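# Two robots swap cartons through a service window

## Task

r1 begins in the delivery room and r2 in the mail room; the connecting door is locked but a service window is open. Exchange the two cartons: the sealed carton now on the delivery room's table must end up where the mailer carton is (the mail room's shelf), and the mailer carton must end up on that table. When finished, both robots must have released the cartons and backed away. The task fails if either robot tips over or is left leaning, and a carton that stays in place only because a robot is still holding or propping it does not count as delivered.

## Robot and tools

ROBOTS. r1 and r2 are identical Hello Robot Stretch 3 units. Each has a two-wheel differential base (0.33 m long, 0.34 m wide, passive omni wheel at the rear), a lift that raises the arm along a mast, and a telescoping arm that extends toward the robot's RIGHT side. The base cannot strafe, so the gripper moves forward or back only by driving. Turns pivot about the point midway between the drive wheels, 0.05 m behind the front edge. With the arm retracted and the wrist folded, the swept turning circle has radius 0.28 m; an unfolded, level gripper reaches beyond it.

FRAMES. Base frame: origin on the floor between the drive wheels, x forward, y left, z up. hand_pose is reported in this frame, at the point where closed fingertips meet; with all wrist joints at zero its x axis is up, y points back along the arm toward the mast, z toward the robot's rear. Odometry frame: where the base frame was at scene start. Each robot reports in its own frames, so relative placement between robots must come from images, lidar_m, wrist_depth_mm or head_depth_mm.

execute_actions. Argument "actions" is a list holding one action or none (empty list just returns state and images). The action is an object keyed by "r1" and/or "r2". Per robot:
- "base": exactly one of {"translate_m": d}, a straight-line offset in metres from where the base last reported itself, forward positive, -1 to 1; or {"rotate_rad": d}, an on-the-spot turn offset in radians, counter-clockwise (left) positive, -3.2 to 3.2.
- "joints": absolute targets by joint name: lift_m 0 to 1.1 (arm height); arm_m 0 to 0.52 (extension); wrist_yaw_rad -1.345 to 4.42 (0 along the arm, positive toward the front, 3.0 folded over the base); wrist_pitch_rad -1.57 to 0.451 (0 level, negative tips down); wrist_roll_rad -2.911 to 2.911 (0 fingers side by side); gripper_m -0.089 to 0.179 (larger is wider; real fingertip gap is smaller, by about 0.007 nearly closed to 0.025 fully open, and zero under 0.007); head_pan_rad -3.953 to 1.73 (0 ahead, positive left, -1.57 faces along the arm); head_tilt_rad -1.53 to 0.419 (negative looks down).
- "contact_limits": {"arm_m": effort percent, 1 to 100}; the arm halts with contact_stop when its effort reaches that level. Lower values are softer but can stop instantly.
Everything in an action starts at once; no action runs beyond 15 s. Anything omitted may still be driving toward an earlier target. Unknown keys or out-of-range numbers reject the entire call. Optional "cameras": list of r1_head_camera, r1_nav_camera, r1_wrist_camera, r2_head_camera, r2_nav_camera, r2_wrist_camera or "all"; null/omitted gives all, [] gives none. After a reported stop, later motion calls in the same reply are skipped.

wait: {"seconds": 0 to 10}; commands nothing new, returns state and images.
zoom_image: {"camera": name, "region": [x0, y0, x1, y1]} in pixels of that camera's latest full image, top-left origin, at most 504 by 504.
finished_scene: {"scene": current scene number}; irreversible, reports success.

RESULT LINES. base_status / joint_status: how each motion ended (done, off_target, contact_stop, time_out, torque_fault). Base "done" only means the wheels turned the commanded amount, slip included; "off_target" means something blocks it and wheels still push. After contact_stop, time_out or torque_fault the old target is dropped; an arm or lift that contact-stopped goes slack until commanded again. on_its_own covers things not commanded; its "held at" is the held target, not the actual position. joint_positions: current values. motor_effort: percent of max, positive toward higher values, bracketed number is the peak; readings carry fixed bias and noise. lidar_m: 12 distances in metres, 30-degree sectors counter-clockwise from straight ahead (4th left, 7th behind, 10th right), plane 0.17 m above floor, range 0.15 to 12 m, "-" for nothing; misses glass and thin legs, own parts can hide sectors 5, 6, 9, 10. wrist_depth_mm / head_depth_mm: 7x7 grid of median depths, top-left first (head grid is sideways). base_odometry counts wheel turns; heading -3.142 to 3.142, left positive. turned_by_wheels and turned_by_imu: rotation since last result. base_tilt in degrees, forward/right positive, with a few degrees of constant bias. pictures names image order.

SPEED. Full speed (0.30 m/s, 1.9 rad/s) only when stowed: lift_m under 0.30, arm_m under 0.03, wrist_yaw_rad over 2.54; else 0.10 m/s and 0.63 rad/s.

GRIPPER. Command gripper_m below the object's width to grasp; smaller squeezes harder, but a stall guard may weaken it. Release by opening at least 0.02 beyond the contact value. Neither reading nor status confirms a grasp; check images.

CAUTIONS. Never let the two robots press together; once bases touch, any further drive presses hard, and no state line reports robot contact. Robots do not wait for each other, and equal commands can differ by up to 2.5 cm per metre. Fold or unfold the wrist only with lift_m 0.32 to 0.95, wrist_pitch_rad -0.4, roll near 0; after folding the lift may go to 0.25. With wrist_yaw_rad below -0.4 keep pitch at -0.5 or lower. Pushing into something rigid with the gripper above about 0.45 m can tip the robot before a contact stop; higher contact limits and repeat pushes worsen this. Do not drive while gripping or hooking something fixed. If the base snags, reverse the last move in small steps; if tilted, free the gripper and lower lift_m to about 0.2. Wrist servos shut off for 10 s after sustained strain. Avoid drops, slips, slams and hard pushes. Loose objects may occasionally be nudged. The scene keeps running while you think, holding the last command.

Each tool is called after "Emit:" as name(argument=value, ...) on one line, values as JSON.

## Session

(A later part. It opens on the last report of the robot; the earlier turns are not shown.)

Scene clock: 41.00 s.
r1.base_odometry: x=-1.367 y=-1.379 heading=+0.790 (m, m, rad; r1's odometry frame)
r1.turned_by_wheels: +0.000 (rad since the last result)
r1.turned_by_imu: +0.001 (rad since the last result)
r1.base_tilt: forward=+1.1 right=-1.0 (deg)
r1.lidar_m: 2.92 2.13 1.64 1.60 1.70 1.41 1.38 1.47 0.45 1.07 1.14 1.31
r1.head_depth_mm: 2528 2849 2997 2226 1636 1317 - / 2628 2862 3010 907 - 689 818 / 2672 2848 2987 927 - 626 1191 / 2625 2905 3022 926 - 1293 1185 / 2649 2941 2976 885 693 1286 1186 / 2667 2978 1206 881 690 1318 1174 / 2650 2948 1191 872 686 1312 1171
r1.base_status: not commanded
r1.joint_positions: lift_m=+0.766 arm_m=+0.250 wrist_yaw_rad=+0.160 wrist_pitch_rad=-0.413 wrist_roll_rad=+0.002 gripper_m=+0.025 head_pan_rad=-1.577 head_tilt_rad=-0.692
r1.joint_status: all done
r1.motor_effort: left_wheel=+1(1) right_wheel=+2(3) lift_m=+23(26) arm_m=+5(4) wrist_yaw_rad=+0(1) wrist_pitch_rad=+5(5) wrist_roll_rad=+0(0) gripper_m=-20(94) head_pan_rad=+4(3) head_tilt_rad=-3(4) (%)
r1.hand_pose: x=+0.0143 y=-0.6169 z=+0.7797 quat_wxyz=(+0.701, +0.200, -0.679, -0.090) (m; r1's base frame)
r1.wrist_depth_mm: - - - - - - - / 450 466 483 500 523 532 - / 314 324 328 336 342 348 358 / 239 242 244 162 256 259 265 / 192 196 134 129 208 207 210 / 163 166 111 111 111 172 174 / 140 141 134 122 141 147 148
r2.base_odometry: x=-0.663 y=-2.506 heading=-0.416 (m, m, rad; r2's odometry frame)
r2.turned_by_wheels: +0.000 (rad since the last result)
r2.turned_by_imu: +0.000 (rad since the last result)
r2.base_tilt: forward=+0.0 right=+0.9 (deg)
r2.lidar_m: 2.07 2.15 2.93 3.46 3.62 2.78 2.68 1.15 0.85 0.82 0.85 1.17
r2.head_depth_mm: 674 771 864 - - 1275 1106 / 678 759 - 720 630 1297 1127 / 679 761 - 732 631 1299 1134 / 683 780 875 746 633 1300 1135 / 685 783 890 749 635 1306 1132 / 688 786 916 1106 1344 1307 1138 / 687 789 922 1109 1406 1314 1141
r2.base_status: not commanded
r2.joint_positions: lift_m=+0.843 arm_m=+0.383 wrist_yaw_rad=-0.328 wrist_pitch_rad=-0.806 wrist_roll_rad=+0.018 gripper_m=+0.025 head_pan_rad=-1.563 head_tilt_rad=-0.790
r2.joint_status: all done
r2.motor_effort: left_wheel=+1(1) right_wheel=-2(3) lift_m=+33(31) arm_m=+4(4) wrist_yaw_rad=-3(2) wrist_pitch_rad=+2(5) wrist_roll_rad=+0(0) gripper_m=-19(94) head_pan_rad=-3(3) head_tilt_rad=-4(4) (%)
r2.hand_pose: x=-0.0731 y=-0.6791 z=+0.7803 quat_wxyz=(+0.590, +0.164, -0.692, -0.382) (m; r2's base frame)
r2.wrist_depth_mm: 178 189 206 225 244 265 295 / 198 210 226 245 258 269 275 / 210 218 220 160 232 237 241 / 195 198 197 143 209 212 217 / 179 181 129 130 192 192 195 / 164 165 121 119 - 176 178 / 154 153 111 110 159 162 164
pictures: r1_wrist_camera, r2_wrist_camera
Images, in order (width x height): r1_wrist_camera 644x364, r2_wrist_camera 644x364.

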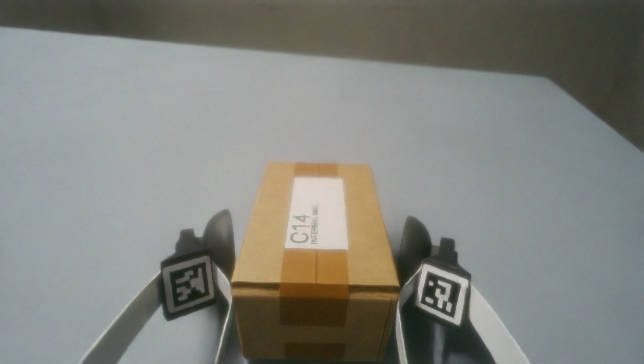

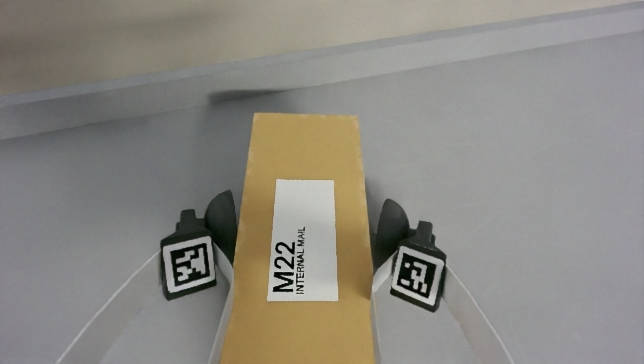

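Emit:
execute_actions(actions=[{"r1":{"joints":{"lift_m":0.8}},"r2":{"joints":{"lift_m":0.875}}}], cameras=[])

Emit:
execute_actions(actions=[{"r1":{"base":{"rotate_rad":-0.11},"joints":{"arm_m":0.004,"wrist_yaw_rad":2.6}},"r2":{"base":{"rotate_rad":1.8},"joints":{"arm_m":0,"wrist_yaw_rad":1.5}}}], cameras=["r1_wrist_camera","r2_wrist_camera"])

Emit:
execute_actions(actions=[{"r1":{"base":{"translate_m":0.5},"joints":{"lift_m":0.29}},"r2":{"base":{"translate_m":0.5},"joints":{"lift_m":0.293,"wrist_yaw_rad":2.6,"wrist_pitch_rad":-0.45}}}], cameras=["r1_wrist_camera","r2_wrist_camera"])

Emit:
execute_actions(actions=[{"r1":{"base":{"translate_m":1}},"r2":{"base":{"translate_m":1}}}], cameras=[])

Emit:
execute_actions(actions=[{"r1":{"base":{"translate_m":0.86}},"r2":{"base":{"translate_m":1}}}], cameras=[])

Scene clock: 45.03 s.
r1.base_odometry: x=-1.367 y=-1.379 heading=+0.790 (m, m, rad; r1's odometry frame)
r1.turned_by_wheels: +0.000 (rad since the last result)
r1.turned_by_imu: +0.001 (rad since the last result)
r1.base_tilt: forward=+1.1 right=-1.0 (deg)
r1.lidar_m: 2.92 2.13 1.64 1.60 1.71 1.41 1.38 1.46 0.45 1.07 1.14 1.31
r1.head_depth_mm: 2571 2840 3028 2202 1723 - - / 2590 2866 3048 943 - 681 834 / 2624 2842 3017 975 652 626 1186 / 2649 2877 2958 965 646 1298 1180 / 2650 2945 2914 883 691 1288 1177 / 2636 2977 1202 878 690 1310 1172 / 2659 3018 1196 873 686 1312 1176
r1.base_status: not commanded
r1.joint_positions: lift_m=+0.800 arm_m=+0.250 wrist_yaw_rad=+0.160 wrist_pitch_rad=-0.421 wrist_roll_rad=+0.002 gripper_m=+0.025 head_pan_rad=-1.577 head_tilt_rad=-0.692
r1.joint_status: all done
r1.motor_effort: left_wheel=+1(1) right_wheel=+2(3) lift_m=+24(26) arm_m=+4(4) wrist_yaw_rad=+0(1) wrist_pitch_rad=+8(8) wrist_roll_rad=+0(0) gripper_m=-19(20) head_pan_rad=+3(3) head_tilt_rad=-3(3) (%)
r1.hand_pose: x=+0.0142 y=-0.6159 z=+0.8118 quat_wxyz=(+0.701, +0.203, -0.678, -0.093) (m; r1's base frame)
r1.wrist_depth_mm: - - - - - - - / 544 562 573 594 - - - / 380 389 397 403 413 421 - / 290 295 296 174 311 316 324 / 237 238 145 133 253 251 254 / 199 203 111 111 111 211 212 / 172 173 165 119 168 181 182
r2.base_odometry: x=-0.663 y=-2.506 heading=-0.416 (m, m, rad; r2's odometry frame)
r2.turned_by_wheels: +0.000 (rad since the last result)
r2.turned_by_imu: -0.001 (rad since the last result)
r2.base_tilt: forward=+0.0 right=+0.9 (deg)
r2.lidar_m: 2.07 2.15 2.93 3.47 3.62 2.78 2.68 1.15 0.85 0.82 0.85 1.17
r2.head_depth_mm: 674 757 - - 638 1291 1124 / 677 743 887 740 629 1295 1129 / 679 747 - 724 631 1293 1128 / 681 781 879 745 632 1296 1134 / 683 783 894 749 635 1306 1136 / 686 787 918 1107 1342 1308 1134 / 687 790 923 1108 1399 1310 1140
r2.base_status: not commanded
r2.joint_positions: lift_m=+0.875 arm_m=+0.383 wrist_yaw_rad=-0.328 wrist_pitch_rad=-0.817 wrist_roll_rad=+0.018 gripper_m=+0.025 head_pan_rad=-1.563 head_tilt_rad=-0.790
r2.joint_status: all done
r2.motor_effort: left_wheel=+1(1) right_wheel=-2(2) lift_m=+44(47) arm_m=+4(5) wrist_yaw_rad=-2(3) wrist_pitch_rad=+7(7) wrist_roll_rad=+0(0) gripper_m=-18(19) head_pan_rad=-4(4) head_tilt_rad=-4(4) (%)
r2.hand_pose: x=-0.0724 y=-0.6769 z=+0.8102 quat_wxyz=(+0.588, +0.168, -0.691, -0.385) (m; r2's base frame)
r2.wrist_depth_mm: 179 190 207 226 249 279 309 / 202 218 239 259 283 300 319 / 225 239 254 265 269 273 280 / 227 231 231 165 244 247 252 / 208 211 137 138 224 224 228 / 192 193 122 120 - 206 208 / 179 179 107 106 187 189 192
pictures: none
No camera images: the call's "cameras" was empty. Leave "cameras" out to get every camera's image.

Scene clock: 49.07 s.
r1.base_odometry: x=-1.367 y=-1.379 heading=+0.680 (m, m, rad; r1's odometry frame)
r1.turned_by_wheels: -0.110 (rad since the last result)
r1.turned_by_imu: -0.108 (rad since the last result)
r1.base_tilt: forward=+1.1 right=-1.1 (deg)
r1.lidar_m: 2.91 2.37 1.68 1.60 1.65 1.45 1.38 1.42 0.45 0.50 1.10 1.31
r1.head_depth_mm: 2637 2937 3056 2224 1719 1416 1264 / 2618 2882 3047 2178 726 690 - / 2653 2989 3029 899 702 713 1037 / 2600 2956 3003 886 697 1294 - / 2615 2901 2983 882 697 1288 - / 2623 2910 2928 879 690 1281 1178 / 2585 2877 2896 875 687 1278 1169
r1.base_status: done
r1.joint_positions: lift_m=+0.800 arm_m=+0.004 wrist_yaw_rad=+2.598 wrist_pitch_rad=-0.421 wrist_roll_rad=+0.002 gripper_m=+0.025 head_pan_rad=-1.577 head_tilt_rad=-0.692
r1.joint_status: all done
r1.motor_effort: left_wheel=+2(6) right_wheel=-2(7) lift_m=+24(24) arm_m=-5(6) wrist_yaw_rad=+2(7) wrist_pitch_rad=+8(8) wrist_roll_rad=+0(0) gripper_m=-19(19) head_pan_rad=+3(3) head_tilt_rad=-3(5) (%)
r1.hand_pose: x=+0.0946 y=+0.0425 z=+0.8118 quat_wxyz=(+0.328, +0.706, -0.043, +0.626) (m; r1's base frame)
r1.wrist_depth_mm: - - - - - - - / - - - - - - - / - - - - - - - / - - - 175 - - - / - - 145 133 - - - / - - 111 111 111 - - / - 887 861 119 879 967 959
r2.base_odometry: x=-0.663 y=-2.506 heading=+1.384 (m, m, rad; r2's odometry frame)
r2.turned_by_wheels: +1.800 (rad since the last result)
r2.turned_by_imu: +1.809 (rad since the last result)
r2.base_tilt: forward=+0.0 right=+0.8 (deg)
r2.lidar_m: 3.47 3.15 2.68 1.74 0.96 0.82 0.82 0.93 1.56 2.07 2.36 3.48
r2.head_depth_mm: 1719 1951 2159 1833 1591 - 1116 / 1768 2007 2222 1830 1588 - 1109 / 1802 2061 2250 1845 1598 - 1091 / 1852 2139 2335 1855 1531 1326 1093 / 1907 2191 2347 1847 1535 1364 - / 1963 2271 2352 1863 1539 1366 384 / 2019 2334 2372 1858 1532 1311 407
r2.base_status: done
r2.joint_positions: lift_m=+0.875 arm_m=+0.000 wrist_yaw_rad=+1.498 wrist_pitch_rad=-0.817 wrist_roll_rad=+0.018 gripper_m=+0.025 head_pan_rad=-1.563 head_tilt_rad=-0.790
r2.joint_status: all done
r2.motor_effort: left_wheel=-2(5) right_wheel=+2(8) lift_m=+43(44) arm_m=-4(2) wrist_yaw_rad=+1(3) wrist_pitch_rad=+7(7) wrist_roll_rad=+0(0) gripper_m=-19(18) head_pan_rad=-4(3) head_tilt_rad=-4(5) (%)
r2.hand_pose: x=+0.1359 y=-0.1569 z=+0.8102 quat_wxyz=(+0.664, +0.650, -0.289, +0.230) (m; r2's base frame)
r2.wrist_depth_mm: - - - - - - - / - - - - - - - / - - - - - - - / - - - 165 - - - / 984 - 136 138 - - - / 904 914 122 120 - 984 988 / 839 844 107 106 887 892 900
pictures: r1_wrist_camera, r2_wrist_camera
Images, in order (width x height): r1_wrist_camera 644x364, r2_wrist_camera 644x364.

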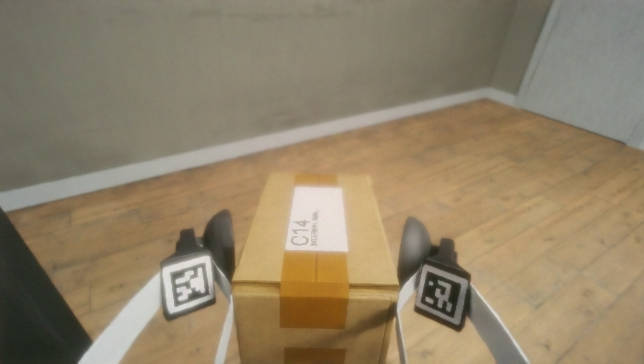

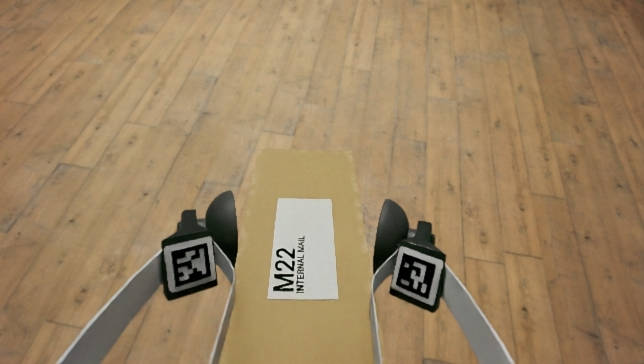

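Scene clock: 55.57 s.
r1.base_odometry: x=-0.978 y=-1.065 heading=+0.680 (m, m, rad; r1's odometry frame)
r1.turned_by_wheels: +0.000 (rad since the last result)
r1.turned_by_imu: +0.003 (rad since the last result)
r1.base_tilt: forward=+1.1 right=-1.0 (deg)
r1.lidar_m: 2.42 2.39 1.70 1.62 1.67 1.97 1.89 0.77 1.10 1.05 1.09 0.84
r1.head_depth_mm: 2627 2929 3026 912 709 632 1194 / 2634 2873 3075 902 707 626 1191 / 2616 2909 3015 900 705 623 1190 / 2615 2887 2969 891 696 622 1182 / 2616 2898 2965 886 692 618 1175 / 2622 2863 2909 881 690 614 1171 / 2565 2861 2873 873 687 611 1167
r1.base_status: done
r1.joint_positions: lift_m=+0.290 arm_m=+0.004 wrist_yaw_rad=+2.599 wrist_pitch_rad=-0.422 wrist_roll_rad=+0.002 gripper_m=+0.025 head_pan_rad=-1.577 head_tilt_rad=-0.692
r1.joint_status: all done
r1.motor_effort: left_wheel=+2(8) right_wheel=-2(8) lift_m=+18(20) arm_m=-6(5) wrist_yaw_rad=+1(2) wrist_pitch_rad=+8(8) wrist_roll_rad=+0(0) gripper_m=-20(19) head_pan_rad=+3(3) head_tilt_rad=-2(4) (%)
r1.hand_pose: x=+0.0944 y=+0.0424 z=+0.3019 quat_wxyz=(+0.328, +0.706, -0.043, +0.626) (m; r1's base frame)
r1.wrist_depth_mm: - - - - - - - / - - - - - - - / 906 937 958 - - - - / 722 709 725 174 741 774 797 / 573 580 146 133 616 612 614 / 493 502 111 111 112 515 523 / - - 119 119 412 444 444
r2.base_odometry: x=-0.570 y=-2.015 heading=+1.384 (m, m, rad; r2's odometry frame)
r2.turned_by_wheels: +0.000 (rad since the last result)
r2.turned_by_imu: +0.000 (rad since the last result)
r2.base_tilt: forward=+0.0 right=+0.9 (deg)
r2.lidar_m: 2.99 3.02 2.57 2.57 1.54 1.30 1.30 1.48 2.18 2.19 2.46 2.99
r2.head_depth_mm: 1813 2057 2246 1829 1518 1296 1123 / 1858 2117 2300 1829 1518 1294 1126 / 1905 2184 2318 1851 1521 1298 1131 / 1975 2266 2331 1847 1524 1300 1154 / 2015 2304 2347 1852 1532 1302 1134 / 2066 2395 2363 1864 1536 1311 1138 / 2122 2457 2363 1860 1542 1314 1139
r2.base_status: done
r2.joint_positions: lift_m=+0.293 arm_m=+0.000 wrist_yaw_rad=+2.597 wrist_pitch_rad=-0.479 wrist_roll_rad=+0.018 gripper_m=+0.025 head_pan_rad=-1.563 head_tilt_rad=-0.790
r2.joint_status: all done
r2.motor_effort: left_wheel=-2(4) right_wheel=+1(7) lift_m=+35(34) arm_m=-4(4) wrist_yaw_rad=+2(0) wrist_pitch_rad=+12(12) wrist_roll_rad=+0(0) gripper_m=-19(18) head_pan_rad=-4(2) head_tilt_rad=-4(4) (%)
r2.hand_pose: x=+0.0908 y=+0.0396 z=+0.2923 quat_wxyz=(+0.347, +0.712, -0.026, +0.610) (m; r2's base frame)
r2.wrist_depth_mm: - - - - - - - / 980 - - - - - - / 763 770 805 820 853 887 913 / 628 636 646 664 694 704 715 / 529 535 156 152 594 583 592 / 467 475 124 121 - 497 503 / - - 99 101 422 431 439
pictures: r1_wrist_camera, r2_wrist_camera
Images, in order (width x height): r1_wrist_camera 644x364, r2_wrist_camera 644x364.

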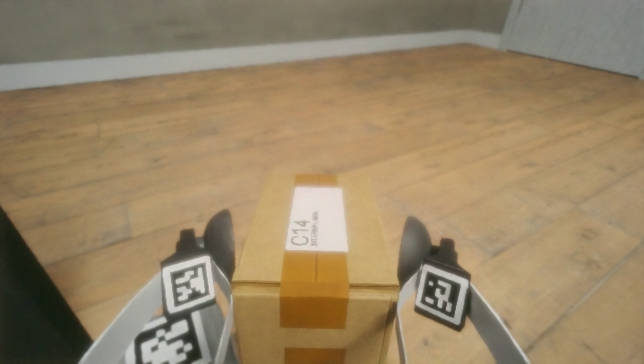

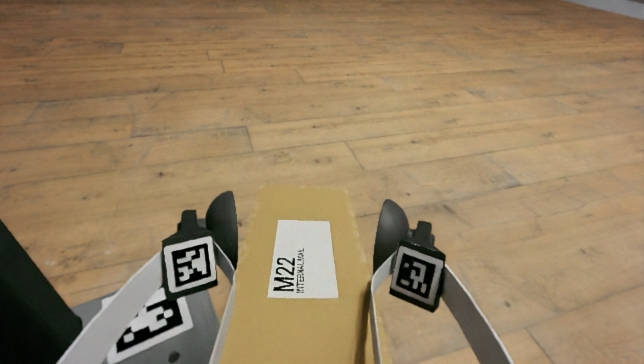

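Scene clock: 60.60 s.
r1.base_odometry: x=-0.201 y=-0.436 heading=+0.680 (m, m, rad; r1's odometry frame)
r1.turned_by_wheels: +0.000 (rad since the last result)
r1.turned_by_imu: +0.003 (rad since the last result)
r1.base_tilt: forward=+1.1 right=-1.0 (deg)
r1.lidar_m: 1.42 1.47 1.74 1.66 1.71 2.28 1.69 1.50 0.44 1.04 2.09 1.49
r1.head_depth_mm: 2564 2909 3104 912 710 596 1152 / 2601 2850 3022 908 781 1375 832 / 2572 2845 2975 2069 1602 1415 1180 / 2543 2834 3002 2147 1695 1395 1192 / 2554 2876 2980 2143 1702 1383 1188 / 2554 2843 2905 2125 1666 1384 1167 / 2563 2850 2879 2112 1663 1372 1164
r1.base_status: done
r1.joint_positions: lift_m=+0.290 arm_m=+0.004 wrist_yaw_rad=+2.599 wrist_pitch_rad=-0.422 wrist_roll_rad=+0.002 gripper_m=+0.025 head_pan_rad=-1.577 head_tilt_rad=-0.692
r1.joint_status: not commanded
r1.motor_effort: left_wheel=+2(8) right_wheel=-2(7) lift_m=+17(17) arm_m=-4(6) wrist_yaw_rad=+1(1) wrist_pitch_rad=+8(8) wrist_roll_rad=+0(0) gripper_m=-19(20) head_pan_rad=+3(3) head_tilt_rad=-3(2) (%)
r1.hand_pose: x=+0.0944 y=+0.0424 z=+0.3019 quat_wxyz=(+0.328, +0.706, -0.043, +0.626) (m; r1's base frame)
r1.wrist_depth_mm: - - - - - - - / - - - - - - - / 908 946 952 - - - - / 697 717 728 175 749 751 796 / 568 582 145 133 620 612 622 / 496 497 111 111 112 513 518 / - - 119 119 416 434 444
r2.base_odometry: x=-0.384 y=-1.033 heading=+1.384 (m, m, rad; r2's odometry frame)
r2.turned_by_wheels: +0.000 (rad since the last result)
r2.turned_by_imu: +0.001 (rad since the last result)
r2.base_tilt: forward=+0.0 right=+0.9 (deg)
r2.lidar_m: 2.04 2.32 2.35 2.34 2.67 2.28 2.27 2.58 2.41 2.39 2.36 2.04
r2.head_depth_mm: 2025 2284 2293 1823 1513 1293 1123 / 2058 2348 2326 1830 1523 1292 1127 / 2102 2406 2318 1838 1519 1302 1131 / 2166 2490 2328 1843 1531 1301 1152 / 2216 2543 2339 1850 1529 1306 1141 / 2290 2664 2356 1867 1539 1305 1140 / 2355 2779 2358 1874 1530 1312 1141
r2.base_status: done
r2.joint_positions: lift_m=+0.293 arm_m=+0.000 wrist_yaw_rad=+2.597 wrist_pitch_rad=-0.479 wrist_roll_rad=+0.018 gripper_m=+0.025 head_pan_rad=-1.563 head_tilt_rad=-0.790
r2.joint_status: not commanded
r2.motor_effort: left_wheel=-2(6) right_wheel=+1(8) lift_m=+35(35) arm_m=-4(4) wrist_yaw_rad=+2(2) wrist_pitch_rad=+12(13) wrist_roll_rad=+0(0) gripper_m=-19(18) head_pan_rad=-4(3) head_tilt_rad=-5(4) (%)
r2.hand_pose: x=+0.0908 y=+0.0397 z=+0.2924 quat_wxyz=(+0.346, +0.712, -0.026, +0.610) (m; r2's base frame)
r2.wrist_depth_mm: - - - - - - - / - - - - - - - / 762 779 800 838 853 892 907 / 626 634 661 664 679 705 738 / 528 533 157 151 591 577 601 / 466 472 124 121 - 502 505 / - - 99 101 427 437 442
pictures: none
No camera images: the call's "cameras" was empty. Leave "cameras" out to get every camera's image.

Scene clock: 65.53 s.
r1.base_odometry: x=+0.468 y=+0.105 heading=+0.680 (m, m, rad; r1's odometry frame)
r1.turned_by_wheels: +0.000 (rad since the last result)
r1.turned_by_imu: +0.003 (rad since the last result)
r1.base_tilt: forward=+1.1 right=-1.0 (deg)
r1.lidar_m: 0.56 0.57 0.73 1.69 1.74 2.32 2.54 1.15 1.50 2.49 0.82 0.58
r1.head_depth_mm: 2545 2862 3100 2194 1712 1419 1193 / 2589 2810 3034 2209 1715 1408 1193 / 2551 2861 3021 2188 1695 1403 1188 / 2517 2822 2975 2173 1702 1395 1187 / 2538 2822 2983 2116 1690 1396 1176 / 2496 2687 2677 2138 1680 1383 1174 / 1810 1691 1869 1869 1613 1376 1173
r1.base_status: done
r1.joint_positions: lift_m=+0.290 arm_m=+0.004 wrist_yaw_rad=+2.599 wrist_pitch_rad=-0.422 wrist_roll_rad=+0.002 gripper_m=+0.025 head_pan_rad=-1.577 head_tilt_rad=-0.692
r1.joint_status: not commanded
r1.motor_effort: left_wheel=+2(9) right_wheel=-1(8) lift_m=+18(17) arm_m=-6(5) wrist_yaw_rad=+1(1) wrist_pitch_rad=+8(8) wrist_roll_rad=+0(0) gripper_m=-19(19) head_pan_rad=+3(3) head_tilt_rad=-3(3) (%)
r1.hand_pose: x=+0.0944 y=+0.0424 z=+0.3019 quat_wxyz=(+0.328, +0.706, -0.043, +0.626) (m; r1's base frame)
r1.wrist_depth_mm: - - - 868 619 477 388 / - - - 912 646 504 404 / 911 913 947 909 686 518 415 / 704 722 723 175 669 553 432 / 582 584 145 133 622 549 441 / 490 491 111 111 112 509 452 / - - 119 119 412 441 435
r2.base_odometry: x=-0.198 y=-0.050 heading=+1.384 (m, m, rad; r2's odometry frame)
r2.turned_by_wheels: +0.000 (rad since the last result)
r2.turned_by_imu: +0.001 (rad since the last result)
r2.base_tilt: forward=+0.0 right=+0.9 (deg)
r2.lidar_m: 1.06 1.22 2.05 2.11 2.40 3.23 3.22 3.10 2.63 2.22 1.26 1.07
r2.head_depth_mm: 2207 2488 2304 1825 1517 1288 1122 / 2254 2569 2302 1825 1519 1293 1127 / 2328 2654 2310 1840 1517 1298 1129 / 2397 2774 2342 1854 1526 1303 1152 / 2423 2699 2338 1847 1541 1305 1134 / 2007 2156 2199 1851 1540 1308 1137 / 1654 1758 1880 1833 1537 1312 1138
r2.base_status: done
r2.joint_positions: lift_m=+0.293 arm_m=+0.000 wrist_yaw_rad=+2.597 wrist_pitch_rad=-0.478 wrist_roll_rad=+0.018 gripper_m=+0.025 head_pan_rad=-1.563 head_tilt_rad=-0.790
r2.joint_status: not commanded
r2.motor_effort: left_wheel=-2(6) right_wheel=+1(10) lift_m=+34(34) arm_m=-4(4) wrist_yaw_rad=+2(2) wrist_pitch_rad=+12(12) wrist_roll_rad=+0(0) gripper_m=-19(19) head_pan_rad=-3(2) head_tilt_rad=-4(3) (%)
r2.hand_pose: x=+0.0908 y=+0.0398 z=+0.2925 quat_wxyz=(+0.346, +0.712, -0.026, +0.610) (m; r2's base frame)
r2.wrist_depth_mm: - - - - - - 886 / - - - - - - 893 / 764 784 799 833 860 894 863 / 621 639 655 665 684 707 725 / 527 538 157 152 586 583 599 / 466 475 124 121 - 494 507 / - - 99 101 431 436 439
pictures: none
No camera images: the call's "cameras" was empty. Leave "cameras" out to get every camera's image.

Emit:
execute_actions(actions=[{"r1":{"base":{"rotate_rad":1.61}},"r2":{"base":{"translate_m":0.52}}}], cameras=[])

Emit:
execute_actions(actions=[{"r1":{"base":{"translate_m":-0.66},"joints":{"lift_m":0.94,"wrist_yaw_rad":1.9}},"r2":{"base":{"rotate_rad":1.345},"joints":{"lift_m":0.95}}}], cameras=["r1_nav_camera","r2_nav_camera","r2_wrist_camera"])

Scene clock: 71.40 s.
r1.base_odometry: x=+0.468 y=+0.105 heading=+2.290 (m, m, rad; r1's odometry frame)
r1.turned_by_wheels: +1.610 (rad since the last result)
r1.turned_by_imu: +1.590 (rad since the last result)
r1.base_tilt: forward=+1.1 right=-1.1 (deg)
r1.lidar_m: 1.69 1.76 2.42 2.53 1.15 3.15 2.11 0.78 0.58 0.56 0.58 0.76
r1.head_depth_mm: 439 489 553 631 739 889 1114 / 439 491 554 633 740 892 1114 / 439 489 553 635 742 897 1103 / 441 492 553 632 744 895 1102 / 441 493 555 635 741 894 1103 / 441 492 556 636 746 900 1105 / 442 493 556 638 744 904 1102
r1.base_status: done
r1.joint_positions: lift_m=+0.290 arm_m=+0.004 wrist_yaw_rad=+2.599 wrist_pitch_rad=-0.422 wrist_roll_rad=+0.002 gripper_m=+0.025 head_pan_rad=-1.577 head_tilt_rad=-0.692
r1.joint_status: not commanded
r1.motor_effort: left_wheel=+0(4) right_wheel=+2(15) lift_m=+18(17) arm_m=-6(6) wrist_yaw_rad=+2(2) wrist_pitch_rad=+8(8) wrist_roll_rad=+0(0) gripper_m=-19(18) head_pan_rad=+3(3) head_tilt_rad=-2(3) (%)
r1.hand_pose: x=+0.0944 y=+0.0424 z=+0.3019 quat_wxyz=(+0.328, +0.706, -0.043, +0.626) (m; r1's base frame)
r1.wrist_depth_mm: - - - - - - - / - - - - - - - / 923 944 954 - - - - / 700 709 734 174 746 760 795 / 592 584 146 133 610 611 620 / 495 497 111 111 111 506 513 / - - 119 119 418 440 448
r2.base_odometry: x=-0.102 y=+0.461 heading=+1.384 (m, m, rad; r2's odometry frame)
r2.turned_by_wheels: +0.000 (rad since the last result)
r2.turned_by_imu: +0.000 (rad since the last result)
r2.base_tilt: forward=+0.0 right=+0.9 (deg)
r2.lidar_m: 0.56 0.64 1.08 1.99 2.27 3.73 3.72 3.26 2.76 1.19 0.66 0.56
r2.head_depth_mm: 2306 2634 2302 1819 1518 1287 1123 / 2377 2689 2309 1832 1521 1295 1128 / 2427 2739 2328 1830 1521 1302 1130 / 1795 2034 2168 1838 1522 1306 1153 / 1357 1481 1627 1732 1534 1308 1136 / 1067 1144 1208 1328 1430 1304 1138 / 880 930 700 1018 1123 1190 1133
r2.base_status: done
r2.joint_positions: lift_m=+0.293 arm_m=+0.000 wrist_yaw_rad=+2.597 wrist_pitch_rad=-0.478 wrist_roll_rad=+0.018 gripper_m=+0.025 head_pan_rad=-1.563 head_tilt_rad=-0.790
r2.joint_status: not commanded
r2.motor_effort: left_wheel=-2(6) right_wheel=+1(8) lift_m=+35(35) arm_m=-4(4) wrist_yaw_rad=+2(2) wrist_pitch_rad=+12(12) wrist_roll_rad=+0(0) gripper_m=-18(19) head_pan_rad=-3(3) head_tilt_rad=-4(4) (%)
r2.hand_pose: x=+0.0908 y=+0.0398 z=+0.2925 quat_wxyz=(+0.346, +0.712, -0.026, +0.610) (m; r2's base frame)
r2.wrist_depth_mm: - - - - 843 588 450 / - - - - 861 607 459 / 755 795 817 838 807 623 472 / 618 630 650 662 684 623 481 / 526 538 157 152 594 577 483 / 470 472 124 121 - 494 481 / - - 99 101 429 429 443
pictures: none
No camera images: the call's "cameras" was empty. Leave "cameras" out to get every camera's image.

Scene clock: 79.07 s.
r1.base_odometry: x=+0.903 y=-0.392 heading=+2.290 (m, m, rad; r1's odometry frame)
r1.turned_by_wheels: +0.000 (rad since the last result)
r1.turned_by_imu: +0.001 (rad since the last result)
r1.base_tilt: forward=+1.1 right=-1.0 (deg)
r1.lidar_m: 2.08 2.45 1.14 1.13 1.15 2.48 2.10 0.78 0.57 0.55 0.58 0.79
r1.head_depth_mm: 1102 - 3041 670 - - 1128 / 1103 - 1370 668 556 - 1119 / - - 918 662 553 - - / - - 912 658 548 - - / - - 901 656 513 884 1019 / - - 2753 650 511 888 1042 / 516 528 561 618 507 889 -
r1.base_status: done
r1.joint_positions: lift_m=+0.940 arm_m=+0.004 wrist_yaw_rad=+1.902 wrist_pitch_rad=-0.422 wrist_roll_rad=+0.002 gripper_m=+0.025 head_pan_rad=-1.577 head_tilt_rad=-0.692
r1.joint_status: all done
r1.motor_effort: left_wheel=+0(6) right_wheel=+2(7) lift_m=+24(28) arm_m=-5(5) wrist_yaw_rad=-2(4) wrist_pitch_rad=+8(8) wrist_roll_rad=+0(0) gripper_m=-19(19) head_pan_rad=+3(3) head_tilt_rad=-3(3) (%)
r1.hand_pose: x=+0.1904 y=-0.0765 z=+0.9515 quat_wxyz=(+0.522, +0.649, -0.281, +0.476) (m; r1's base frame)
r1.wrist_depth_mm: - - - - - - 955 / - - - - - - 865 / - - - - - - 865 / - - - 175 - - 796 / - - 145 133 - - 762 / - - 111 111 111 - 700 / - - - 119 - - 660
r2.base_odometry: x=-0.102 y=+0.461 heading=+2.729 (m, m, rad; r2's odometry frame)
r2.turned_by_wheels: +1.345 (rad since the last result)
r2.turned_by_imu: +1.350 (rad since the last result)
r2.base_tilt: forward=+0.0 right=+0.9 (deg)
r2.lidar_m: 1.99 2.07 2.84 3.72 3.87 2.83 2.11 0.80 0.58 0.56 0.59 0.81
r2.head_depth_mm: 2061 1281 681 - - 1217 1123 / 2312 3102 685 561 - 1216 1131 / 2334 2299 689 563 - - - / - 3149 691 581 - 1209 - / - 3211 696 550 - 1211 - / - 3204 698 552 936 1224 1179 / - 3252 700 554 942 1230 1141
r2.base_status: done
r2.joint_positions: lift_m=+0.950 arm_m=+0.000 wrist_yaw_rad=+2.597 wrist_pitch_rad=-0.478 wrist_roll_rad=+0.018 gripper_m=+0.025 head_pan_rad=-1.563 head_tilt_rad=-0.790
r2.joint_status: all done
r2.motor_effort: left_wheel=-2(7) right_wheel=+2(10) lift_m=+45(49) arm_m=-4(4) wrist_yaw_rad=+1(2) wrist_pitch_rad=+12(12) wrist_roll_rad=+0(0) gripper_m=-18(18) head_pan_rad=-4(4) head_tilt_rad=-4(5) (%)
r2.hand_pose: x=+0.0908 y=+0.0398 z=+0.9492 quat_wxyz=(+0.346, +0.712, -0.026, +0.611) (m; r2's base frame)
r2.wrist_depth_mm: - - - - - - - / - - - - - - - / - - - - - - - / - - - - - - - / - - 157 152 - - - / - - 125 121 - - - / - - 103 101 - - -
pictures: r1_nav_camera (sideways: a quarter turn counterclockwise sets it upright), r2_nav_camera (sideways: a quarter turn counterclockwise sets it upright), r2_wrist_camera
Images, in order (width x height): r1_nav_camera 672x504, r2_nav_camera 672x504, r2_wrist_camera 644x364.

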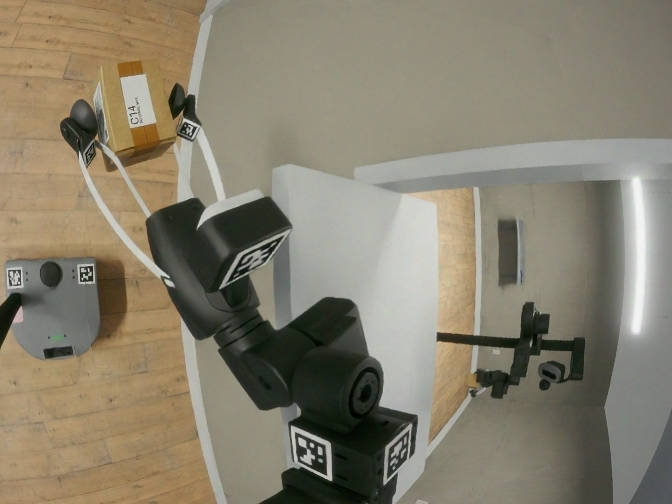

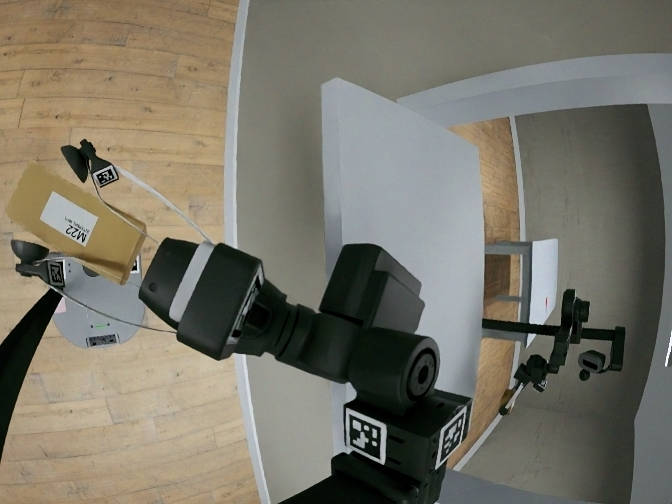

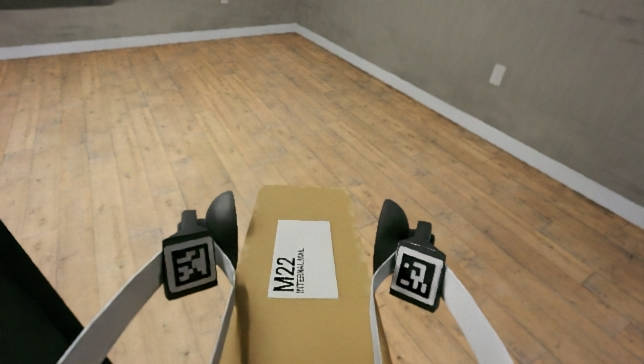

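Emit:
execute_actions(actions=[{"r1":{"base":{"translate_m":-0.05},"joints":{"wrist_yaw_rad":0,"arm_m":0.12}},"r2":{"base":{"translate_m":0.04},"joints":{"lift_m":1.0,"wrist_yaw_rad":0,"arm_m":0.06}}}], cameras=[])

Emit:
execute_actions(actions=[{"r1":{"joints":{"lift_m":0.92,"arm_m":0.25}},"r2":{"joints":{"lift_m":0.975,"arm_m":0.24}}}], cameras=["r1_wrist_camera","r2_nav_camera","r2_wrist_camera"])

Scene clock: 82.70 s.
r1.base_odometry: x=+0.936 y=-0.430 heading=+2.290 (m, m, rad; r1's odometry frame)
r1.turned_by_wheels: +0.000 (rad since the last result)
r1.turned_by_imu: +0.001 (rad since the last result)
r1.base_tilt: forward=+1.1 right=-1.0 (deg)
r1.lidar_m: 2.13 2.50 1.14 1.13 1.14 2.44 2.10 0.78 0.57 0.55 0.57 0.79
r1.head_depth_mm: 1015 - 3159 - - 879 1109 / 1068 - 3015 - - 881 1106 / - - 3018 - - 879 1108 / - - 915 - 499 884 1097 / - - 904 678 513 883 1095 / - - 892 648 510 890 1090 / - - 697 623 507 887 1086
r1.base_status: done
r1.joint_positions: lift_m=+0.940 arm_m=+0.120 wrist_yaw_rad=+0.002 wrist_pitch_rad=-0.422 wrist_roll_rad=+0.002 gripper_m=+0.025 head_pan_rad=-1.577 head_tilt_rad=-0.692
r1.joint_status: all done
r1.motor_effort: left_wheel=+0(3) right_wheel=+2(4) lift_m=+24(24) arm_m=+5(3) wrist_yaw_rad=-3(4) wrist_pitch_rad=+8(8) wrist_roll_rad=+0(0) gripper_m=-19(19) head_pan_rad=+3(3) head_tilt_rad=-3(3) (%)
r1.hand_pose: x=-0.0211 y=-0.4886 z=+0.9515 quat_wxyz=(+0.691, +0.149, -0.692, -0.148) (m; r1's base frame)
r1.wrist_depth_mm: 289 - - - - - 426 / 291 - - - - - 415 / 293 397 399 412 412 428 441 / 283 300 305 175 315 320 328 / 239 244 145 134 257 257 260 / 201 207 111 111 112 214 216 / 173 175 167 119 171 182 184
r2.base_odometry: x=-0.138 y=+0.477 heading=+2.728 (m, m, rad; r2's odometry frame)
r2.turned_by_wheels: +0.000 (rad since the last result)
r2.turned_by_imu: -0.001 (rad since the last result)
r2.base_tilt: forward=+0.0 right=+0.8 (deg)
r2.lidar_m: 1.95 2.03 2.79 3.71 3.87 2.88 2.10 0.80 0.58 0.56 0.59 0.81
r2.head_depth_mm: 2058 - - - 958 1198 1124 / 2303 3493 - - 949 1204 1127 / 2334 3227 - - 990 1203 1136 / - 3200 704 533 924 1208 1132 / - 3185 695 550 930 1212 1135 / - 3206 698 552 935 1227 1141 / - 3057 675 554 942 1232 1142
r2.base_status: done
r2.joint_positions: lift_m=+1.000 arm_m=+0.060 wrist_yaw_rad=+0.003 wrist_pitch_rad=-0.477 wrist_roll_rad=+0.018 gripper_m=+0.025 head_pan_rad=-1.563 head_tilt_rad=-0.790
r2.joint_status: all done
r2.motor_effort: left_wheel=-2(3) right_wheel=+0(7) lift_m=+45(47) arm_m=+4(2) wrist_yaw_rad=-4(3) wrist_pitch_rad=+12(12) wrist_roll_rad=+0(1) gripper_m=-18(19) head_pan_rad=-4(3) head_tilt_rad=-4(4) (%)
r2.hand_pose: x=-0.0208 y=-0.4212 z=+0.9994 quat_wxyz=(+0.681, +0.167, -0.693, -0.168) (m; r2's base frame)
r2.wrist_depth_mm: - - - - - - - / 366 - 580 601 - 622 464 / 369 421 438 446 463 484 470 / 332 345 356 360 371 381 391 / 283 290 157 152 320 316 320 / 245 248 125 121 - 268 275 / 219 219 103 101 231 235 238
pictures: none
No camera images: the call's "cameras" was empty. Leave "cameras" out to get every camera's image.

Scene clock: 85.27 s.
r1.base_odometry: x=+0.936 y=-0.430 heading=+2.290 (m, m, rad; r1's odometry frame)
r1.turned_by_wheels: +0.000 (rad since the last result)
r1.turned_by_imu: +0.001 (rad since the last result)
r1.base_tilt: forward=+1.1 right=-1.0 (deg)
r1.lidar_m: 2.11 2.50 1.14 1.13 1.14 2.44 2.11 0.78 0.57 0.55 0.57 0.79
r1.head_depth_mm: 1072 - 3373 - 501 906 1105 / 1134 - 2413 607 521 881 1111 / - - 3625 - 517 885 1109 / - - 3175 619 517 883 1100 / - - 902 652 512 884 1103 / - - 898 651 510 887 1094 / - - 694 622 508 891 1088
r1.base_status: not commanded
r1.joint_positions: lift_m=+0.920 arm_m=+0.250 wrist_yaw_rad=+0.001 wrist_pitch_rad=-0.422 wrist_roll_rad=+0.002 gripper_m=+0.025 head_pan_rad=-1.577 head_tilt_rad=-0.692
r1.joint_status: all done
r1.motor_effort: left_wheel=+1(0) right_wheel=+2(2) lift_m=+18(21) arm_m=+4(6) wrist_yaw_rad=-1(2) wrist_pitch_rad=+8(8) wrist_roll_rad=+0(0) gripper_m=-19(19) head_pan_rad=+3(3) head_tilt_rad=-2(3) (%)
r1.hand_pose: x=-0.0213 y=-0.6185 z=+0.9319 quat_wxyz=(+0.691, +0.149, -0.692, -0.148) (m; r1's base frame)
r1.wrist_depth_mm: - - - - - - - / - - - - - - - / - 349 353 362 367 378 388 / 275 265 268 175 280 283 287 / 212 214 146 133 228 225 229 / 179 183 111 111 112 189 191 / 154 154 148 119 152 162 164
r2.base_odometry: x=-0.138 y=+0.477 heading=+2.728 (m, m, rad; r2's odometry frame)
r2.turned_by_wheels: +0.000 (rad since the last result)
r2.turned_by_imu: +0.000 (rad since the last result)
r2.base_tilt: forward=+0.0 right=+0.8 (deg)
r2.lidar_m: 1.95 2.03 2.78 3.71 3.88 2.87 2.10 0.80 0.58 0.56 0.59 0.81
r2.head_depth_mm: 1562 - 657 542 909 1202 1123 / 2312 - 650 544 913 1199 1127 / 2239 - 640 546 918 1203 1129 / - 2018 666 548 923 1210 1134 / - 3166 694 550 930 1223 1134 / - 3232 696 553 938 1224 1140 / - 3070 676 554 942 1229 1139
r2.base_status: not commanded
r2.joint_positions: lift_m=+0.975 arm_m=+0.240 wrist_yaw_rad=+0.002 wrist_pitch_rad=-0.477 wrist_roll_rad=+0.018 gripper_m=+0.025 head_pan_rad=-1.563 head_tilt_rad=-0.790
r2.joint_status: all done
r2.motor_effort: left_wheel=-2(2) right_wheel=+1(1) lift_m=+34(36) arm_m=+4(5) wrist_yaw_rad=-3(4) wrist_pitch_rad=+12(12) wrist_roll_rad=+0(0) gripper_m=-19(18) head_pan_rad=-4(3) head_tilt_rad=-5(5) (%)
r2.hand_pose: x=-0.0211 y=-0.6011 z=+0.9747 quat_wxyz=(+0.681, +0.167, -0.693, -0.168) (m; r2's base frame)
r2.wrist_depth_mm: - - - - - - - / - - - - - - - / - 372 386 400 413 425 440 / 297 305 314 320 330 340 349 / 251 257 157 152 282 279 287 / 218 220 125 121 - 240 244 / 195 194 103 101 205 209 212
pictures: r1_wrist_camera, r2_nav_camera (sideways: a quarter turn counterclockwise sets it upright), r2_wrist_camera
Images, in order (width x height): r1_wrist_camera 644x364, r2_nav_camera 672x504, r2_wrist_camera 644x364.

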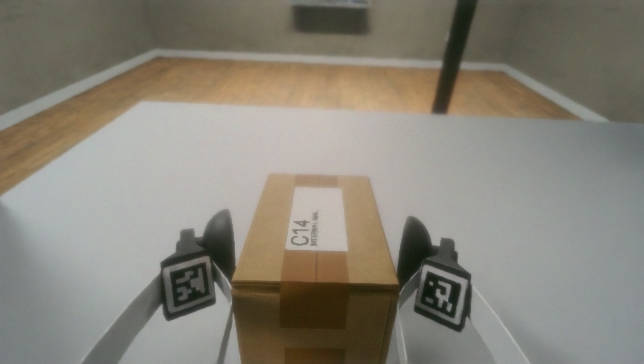

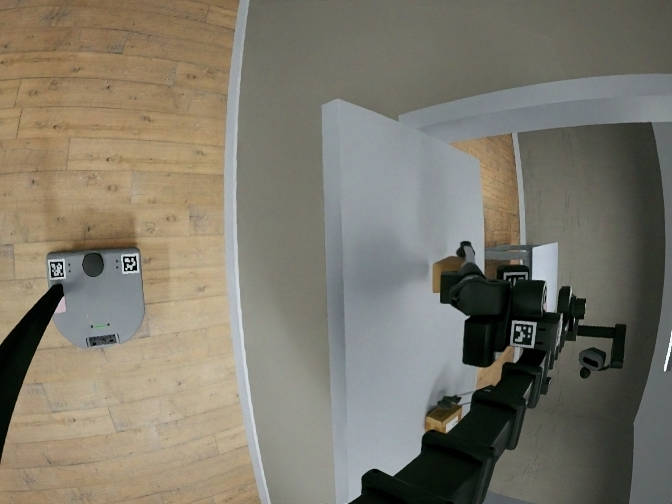

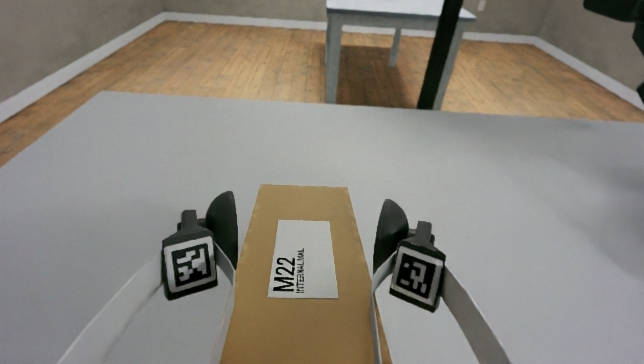

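Emit:
execute_actions(actions=[{"r1":{"joints":{"lift_m":0.905}},"r2":{"joints":{"lift_m":0.932}}}], cameras=[])

Emit:
execute_actions(actions=[{"r1":{"joints":{"gripper_m":0.14}},"r2":{"joints":{"gripper_m":0.14}}}], cameras=["r1_wrist_camera","r2_wrist_camera"])

Emit:
execute_actions(actions=[{"r1":{"joints":{"arm_m":0.08,"lift_m":1.0}},"r2":{"joints":{"arm_m":0.07,"wrist_pitch_rad":-0.4}}}], cameras=[])

Emit:
execute_actions(actions=[{"r1":{"base":{"translate_m":-0.385},"joints":{"wrist_pitch_rad":-0.8,"arm_m":0.12}},"r2":{"base":{"translate_m":-0.39},"joints":{"lift_m":0.918}}}], cameras=["r1_wrist_camera","r2_wrist_camera"])

Scene clock: 88.33 s.
r1.base_odometry: x=+0.936 y=-0.430 heading=+2.290 (m, m, rad; r1's odometry frame)
r1.turned_by_wheels: +0.000 (rad since the last result)
r1.turned_by_imu: +0.001 (rad since the last result)
r1.base_tilt: forward=+1.1 right=-1.0 (deg)
r1.lidar_m: 2.12 2.49 1.14 1.13 1.14 2.44 2.10 0.78 0.57 0.55 0.57 0.79
r1.head_depth_mm: 1113 - 3245 - - 907 1106 / 1102 - 3253 - 522 883 1110 / - - 3412 - 519 881 1109 / - - 3171 625 515 885 1105 / - - 903 653 514 883 1097 / - - 898 648 509 886 1094 / - - 696 622 506 887 1093
r1.base_status: not commanded
r1.joint_positions: lift_m=+0.905 arm_m=+0.250 wrist_yaw_rad=+0.001 wrist_pitch_rad=-0.420 wrist_roll_rad=+0.002 gripper_m=+0.025 head_pan_rad=-1.577 head_tilt_rad=-0.692
r1.joint_status: all done
r1.motor_effort: left_wheel=+0(1) right_wheel=+2(2) lift_m=+17(15) arm_m=+5(5) wrist_yaw_rad=-2(1) wrist_pitch_rad=+7(8) wrist_roll_rad=+0(0) gripper_m=-19(19) head_pan_rad=+3(3) head_tilt_rad=-2(2) (%)
r1.hand_pose: x=-0.0213 y=-0.6188 z=+0.9174 quat_wxyz=(+0.691, +0.148, -0.692, -0.148) (m; r1's base frame)
r1.wrist_depth_mm: - - - - - - - / - - - - - - - / - 319 322 330 338 347 354 / 238 239 243 160 254 256 260 / 193 195 133 129 207 205 209 / 162 166 111 111 111 171 173 / 140 140 135 122 140 148 149
r2.base_odometry: x=-0.138 y=+0.477 heading=+2.728 (m, m, rad; r2's odometry frame)
r2.turned_by_wheels: +0.000 (rad since the last result)
r2.turned_by_imu: +0.000 (rad since the last result)
r2.base_tilt: forward=+0.1 right=+0.8 (deg)
r2.lidar_m: 1.95 2.03 2.78 3.71 3.88 2.88 2.10 0.80 0.58 0.56 0.59 0.80
r2.head_depth_mm: 1989 2203 - 527 908 1201 1129 / 2308 - - 545 911 1204 1131 / 2329 3331 - 544 918 1210 1128 / - 3308 667 547 924 1208 1136 / - 3141 693 550 930 1215 1135 / - 3221 698 552 933 1224 1136 / - 3066 675 554 943 1228 1138
r2.base_status: not commanded
r2.joint_positions: lift_m=+0.932 arm_m=+0.240 wrist_yaw_rad=+0.002 wrist_pitch_rad=-0.476 wrist_roll_rad=+0.018 gripper_m=+0.025 head_pan_rad=-1.563 head_tilt_rad=-0.790
r2.joint_status: all done
r2.motor_effort: left_wheel=-2(2) right_wheel=+1(0) lift_m=+34(36) arm_m=+4(4) wrist_yaw_rad=-3(2) wrist_pitch_rad=+11(11) wrist_roll_rad=+0(0) gripper_m=-18(19) head_pan_rad=-3(3) head_tilt_rad=-5(4) (%)
r2.hand_pose: x=-0.0211 y=-0.6013 z=+0.9320 quat_wxyz=(+0.681, +0.166, -0.693, -0.168) (m; r2's base frame)
r2.wrist_depth_mm: - - - - - - - / - 385 401 420 877 - - / 290 294 305 315 326 338 349 / 236 239 241 170 260 266 273 / 198 203 139 141 224 221 227 / 172 174 123 121 175 188 191 / 154 153 109 106 161 165 167
pictures: none
No camera images: the call's "cameras" was empty. Leave "cameras" out to get every camera's image.

Scene clock: 89.97 s.
r1.base_odometry: x=+0.936 y=-0.430 heading=+2.290 (m, m, rad; r1's odometry frame)
r1.turned_by_wheels: +0.000 (rad since the last result)
r1.turned_by_imu: +0.000 (rad since the last result)
r1.base_tilt: forward=+1.1 right=-1.1 (deg)
r1.lidar_m: 2.12 2.50 1.14 1.13 1.14 2.44 2.10 0.78 0.57 0.55 0.57 0.79
r1.head_depth_mm: 1119 - 3285 - - 907 1100 / 1098 - 3344 - 520 877 1109 / - - 3396 - 519 886 1106 / - - 3119 634 516 883 1102 / - - 902 641 513 886 1097 / - - 893 650 511 891 1101 / - - 693 624 507 890 1097
r1.base_status: not commanded
r1.joint_positions: lift_m=+0.905 arm_m=+0.250 wrist_yaw_rad=+0.001 wrist_pitch_rad=-0.419 wrist_roll_rad=+0.002 gripper_m=+0.140 head_pan_rad=-1.577 head_tilt_rad=-0.692
r1.joint_status: all done
r1.motor_effort: left_wheel=+0(0) right_wheel=+2(2) lift_m=+17(17) arm_m=+4(3) wrist_yaw_rad=-2(2) wrist_pitch_rad=+7(7) wrist_roll_rad=+0(0) gripper_m=+1(83) head_pan_rad=+3(3) head_tilt_rad=-3(5) (%)
r1.hand_pose: x=-0.0213 y=-0.6189 z=+0.9176 quat_wxyz=(+0.691, +0.148, -0.692, -0.147) (m; r1's base frame)
r1.wrist_depth_mm: - - - - - - - / - - - - - - - / - 315 322 331 337 346 352 / 238 243 244 161 253 257 262 / 193 203 190 129 202 211 209 / 163 - 155 111 164 175 174 / - 140 135 121 141 142 148
r2.base_odometry: x=-0.138 y=+0.477 heading=+2.728 (m, m, rad; r2's odometry frame)
r2.turned_by_wheels: +0.000 (rad since the last result)
r2.turned_by_imu: +0.000 (rad since the last result)
r2.base_tilt: forward=+0.0 right=+0.9 (deg)
r2.lidar_m: 1.95 2.03 2.78 3.73 3.87 2.87 2.10 0.80 0.58 0.56 0.58 0.81
r2.head_depth_mm: 1990 2200 - 527 905 1201 1122 / 2289 - - 543 911 1206 1130 / 2335 3339 - 546 917 1203 1127 / - 3340 666 548 924 1210 1129 / - 3187 695 549 930 1217 1134 / - 3181 698 552 933 1225 1141 / - 3092 675 554 940 1235 1139
r2.base_status: not commanded
r2.joint_positions: lift_m=+0.932 arm_m=+0.240 wrist_yaw_rad=+0.002 wrist_pitch_rad=-0.465 wrist_roll_rad=+0.018 gripper_m=+0.140 head_pan_rad=-1.563 head_tilt_rad=-0.790
r2.joint_status: all done
r2.motor_effort: left_wheel=-1(2) right_wheel=+1(1) lift_m=+35(34) arm_m=+4(4) wrist_yaw_rad=-3(2) wrist_pitch_rad=+6(11) wrist_roll_rad=+0(0) gripper_m=+0(81) head_pan_rad=-4(4) head_tilt_rad=-4(4) (%)
r2.hand_pose: x=-0.0211 y=-0.6029 z=+0.9345 quat_wxyz=(+0.682, +0.162, -0.694, -0.164) (m; r2's base frame)
r2.wrist_depth_mm: - - - - - - - / - 400 417 - 889 - - / 298 306 314 323 336 348 362 / 240 247 242 176 265 273 280 / 202 - 203 145 220 229 230 / - 173 170 124 186 - 194 / 153 155 112 108 160 165 169
pictures: r1_wrist_camera, r2_wrist_camera
Images, in order (width x height): r1_wrist_camera 644x364, r2_wrist_camera 644x364.

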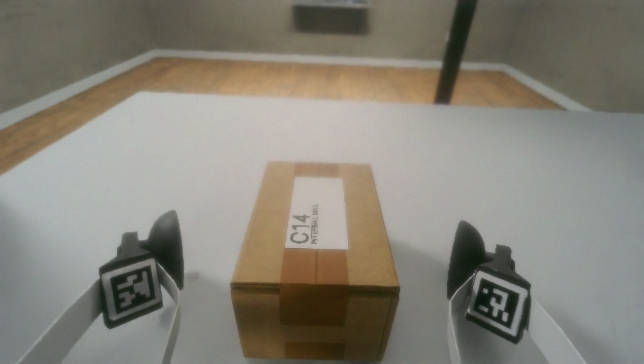

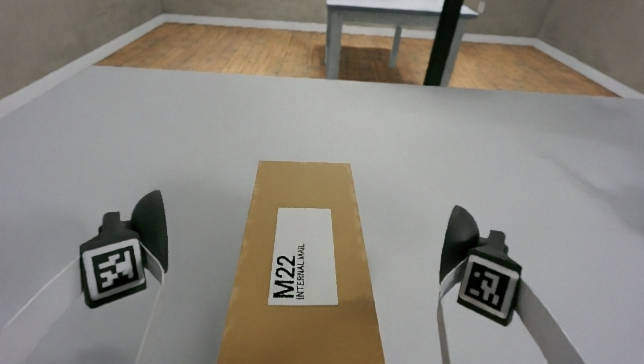

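Scene clock: 92.47 s.
r1.base_odometry: x=+0.936 y=-0.430 heading=+2.290 (m, m, rad; r1's odometry frame)
r1.turned_by_wheels: +0.000 (rad since the last result)
r1.turned_by_imu: +0.001 (rad since the last result)
r1.base_tilt: forward=+1.1 right=-1.1 (deg)
r1.lidar_m: 2.12 2.50 1.14 1.13 1.14 2.44 2.10 0.78 0.57 0.55 0.57 0.79
r1.head_depth_mm: 1120 950 - - - 881 1110 / 1108 - - - - 884 1108 / - - 3470 - - 883 1110 / - - 3336 632 500 887 1104 / - - 898 653 513 887 1099 / - - 893 649 508 886 1093 / - - 696 620 507 885 1091
r1.base_status: not commanded
r1.joint_positions: lift_m=+1.000 arm_m=+0.080 wrist_yaw_rad=+0.001 wrist_pitch_rad=-0.418 wrist_roll_rad=+0.002 gripper_m=+0.140 head_pan_rad=-1.577 head_tilt_rad=-0.692
r1.joint_status: all done
r1.motor_effort: left_wheel=+1(0) right_wheel=+2(2) lift_m=+24(24) arm_m=-5(5) wrist_yaw_rad=-1(1) wrist_pitch_rad=+7(7) wrist_roll_rad=+0(0) gripper_m=+1(1) head_pan_rad=+3(3) head_tilt_rad=-3(4) (%)
r1.hand_pose: x=-0.0213 y=-0.4497 z=+1.0125 quat_wxyz=(+0.691, +0.147, -0.692, -0.147) (m; r1's base frame)
r1.wrist_depth_mm: 287 - - - - 589 - / 290 - - - - - - / 293 - 545 557 559 568 552 / 297 388 408 345 427 431 388 / 302 341 331 316 339 357 349 / 281 - 278 280 282 295 290 / 235 235 238 240 242 238 249
r2.base_odometry: x=-0.138 y=+0.477 heading=+2.728 (m, m, rad; r2's odometry frame)
r2.turned_by_wheels: +0.000 (rad since the last result)
r2.turned_by_imu: +0.000 (rad since the last result)
r2.base_tilt: forward=+0.0 right=+0.9 (deg)
r2.lidar_m: 1.95 2.02 2.78 3.71 3.88 2.88 2.10 0.80 0.58 0.56 0.59 0.81
r2.head_depth_mm: 2058 1262 735 - - 1198 1129 / 2308 3129 712 - - 1205 1130 / 2342 2283 713 - - 1210 1132 / - 3150 692 547 922 1210 1130 / - 3164 695 542 930 1214 1136 / - 3204 698 551 935 1226 1136 / - 3056 675 553 941 1236 1143
r2.base_status: not commanded
r2.joint_positions: lift_m=+0.932 arm_m=+0.070 wrist_yaw_rad=+0.002 wrist_pitch_rad=-0.420 wrist_roll_rad=+0.018 gripper_m=+0.140 head_pan_rad=-1.563 head_tilt_rad=-0.790
r2.joint_status: all done
r2.motor_effort: left_wheel=-2(2) right_wheel=+0(1) lift_m=+35(34) arm_m=-4(7) wrist_yaw_rad=-2(2) wrist_pitch_rad=+9(9) wrist_roll_rad=+0(1) gripper_m=+0(0) head_pan_rad=-3(3) head_tilt_rad=-5(5) (%)
r2.hand_pose: x=-0.0211 y=-0.4394 z=+0.9443 quat_wxyz=(+0.686, +0.147, -0.697, -0.148) (m; r2's base frame)
r2.wrist_depth_mm: - - - - - - - / 368 468 489 510 546 573 - / 329 340 353 261 379 394 373 / 262 271 275 242 292 300 309 / 218 - 226 232 238 247 249 / - 184 192 196 199 - 208 / 161 164 167 170 173 174 180
pictures: none
No camera images: the call's "cameras" was empty. Leave "cameras" out to get every camera's image.

Scene clock: 97.67 s.
r1.base_odometry: x=+1.189 y=-0.719 heading=+2.290 (m, m, rad; r1's odometry frame)
r1.turned_by_wheels: +0.000 (rad since the last result)
r1.turned_by_imu: +0.001 (rad since the last result)
r1.base_tilt: forward=+1.1 right=-1.0 (deg)
r1.lidar_m: 2.12 2.89 1.31 1.10 2.76 2.03 1.97 0.77 0.57 0.55 0.57 0.79
r1.head_depth_mm: - - - - 509 874 1094 / - - - - 506 875 1112 / - - - - 488 876 1107 / - - 3145 652 487 877 1103 / - - 902 654 498 880 1108 / - - 894 651 510 883 1101 / 1126 - 886 645 507 882 1083
r1.base_status: done
r1.joint_positions: lift_m=+1.000 arm_m=+0.120 wrist_yaw_rad=+0.001 wrist_pitch_rad=-0.808 wrist_roll_rad=+0.002 gripper_m=+0.140 head_pan_rad=-1.577 head_tilt_rad=-0.692
r1.joint_status: all done
r1.motor_effort: left_wheel=+0(3) right_wheel=+2(4) lift_m=+24(24) arm_m=+5(6) wrist_yaw_rad=-1(1) wrist_pitch_rad=+2(4) wrist_roll_rad=+0(0) gripper_m=+1(1) head_pan_rad=+3(3) head_tilt_rad=-4(4) (%)
r1.hand_pose: x=-0.0215 y=-0.4243 z=+0.9367 quat_wxyz=(+0.650, +0.278, -0.650, -0.278) (m; r1's base frame)
r1.wrist_depth_mm: 334 337 341 263 350 355 340 / 287 292 294 278 300 305 298 / 254 255 257 262 265 266 269 / 226 228 230 232 235 235 236 / 204 209 207 209 211 214 215 / 188 - 189 191 191 195 193 / - 172 172 174 175 173 178
r2.base_odometry: x=+0.219 y=+0.320 heading=+2.728 (m, m, rad; r2's odometry frame)
r2.turned_by_wheels: +0.000 (rad since the last result)
r2.turned_by_imu: -0.001 (rad since the last result)
r2.base_tilt: forward=+0.0 right=+0.8 (deg)
r2.lidar_m: 2.22 2.42 3.33 3.71 3.40 2.48 2.10 0.79 0.58 0.56 0.58 0.81
r2.head_depth_mm: - 3096 708 - - 1208 1121 / 3961 2281 710 - - 1205 1128 / 2333 3154 688 - - 1210 1131 / 2356 3176 649 549 920 1208 1130 / - 2286 694 543 928 1215 1135 / - 3210 696 552 932 1219 1135 / - 1304 702 554 941 1228 1145
r2.base_status: done
r2.joint_positions: lift_m=+0.918 arm_m=+0.070 wrist_yaw_rad=+0.002 wrist_pitch_rad=-0.420 wrist_roll_rad=+0.018 gripper_m=+0.140 head_pan_rad=-1.563 head_tilt_rad=-0.790
r2.joint_status: all done
r2.motor_effort: left_wheel=-2(6) right_wheel=+1(4) lift_m=+34(33) arm_m=-4(4) wrist_yaw_rad=-2(2) wrist_pitch_rad=+8(8) wrist_roll_rad=+0(0) gripper_m=+0(1) head_pan_rad=-3(4) head_tilt_rad=-4(4) (%)
r2.hand_pose: x=-0.0211 y=-0.4395 z=+0.9304 quat_wxyz=(+0.686, +0.147, -0.697, -0.148) (m; r2's base frame)
r2.wrist_depth_mm: - - - - - - 269 / 408 428 447 412 496 - 267 / 308 312 306 298 347 344 263 / 241 247 254 260 267 277 281 / 200 - 208 212 217 229 228 / - 168 177 179 183 - 190 / 148 151 153 155 158 160 165
pictures: r1_wrist_camera, r2_wrist_camera
Images, in order (width x height): r1_wrist_camera 644x364, r2_wrist_camera 644x364.

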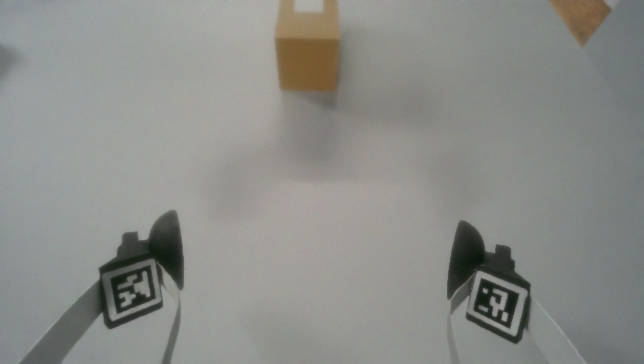

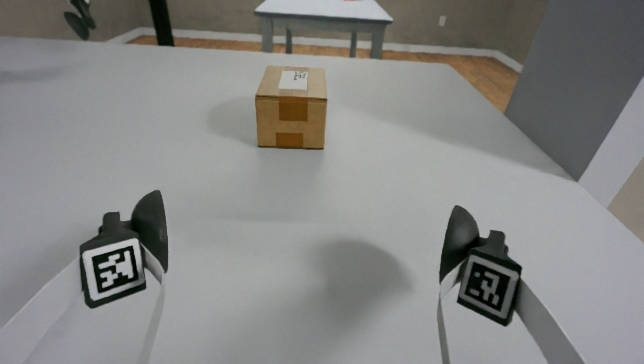

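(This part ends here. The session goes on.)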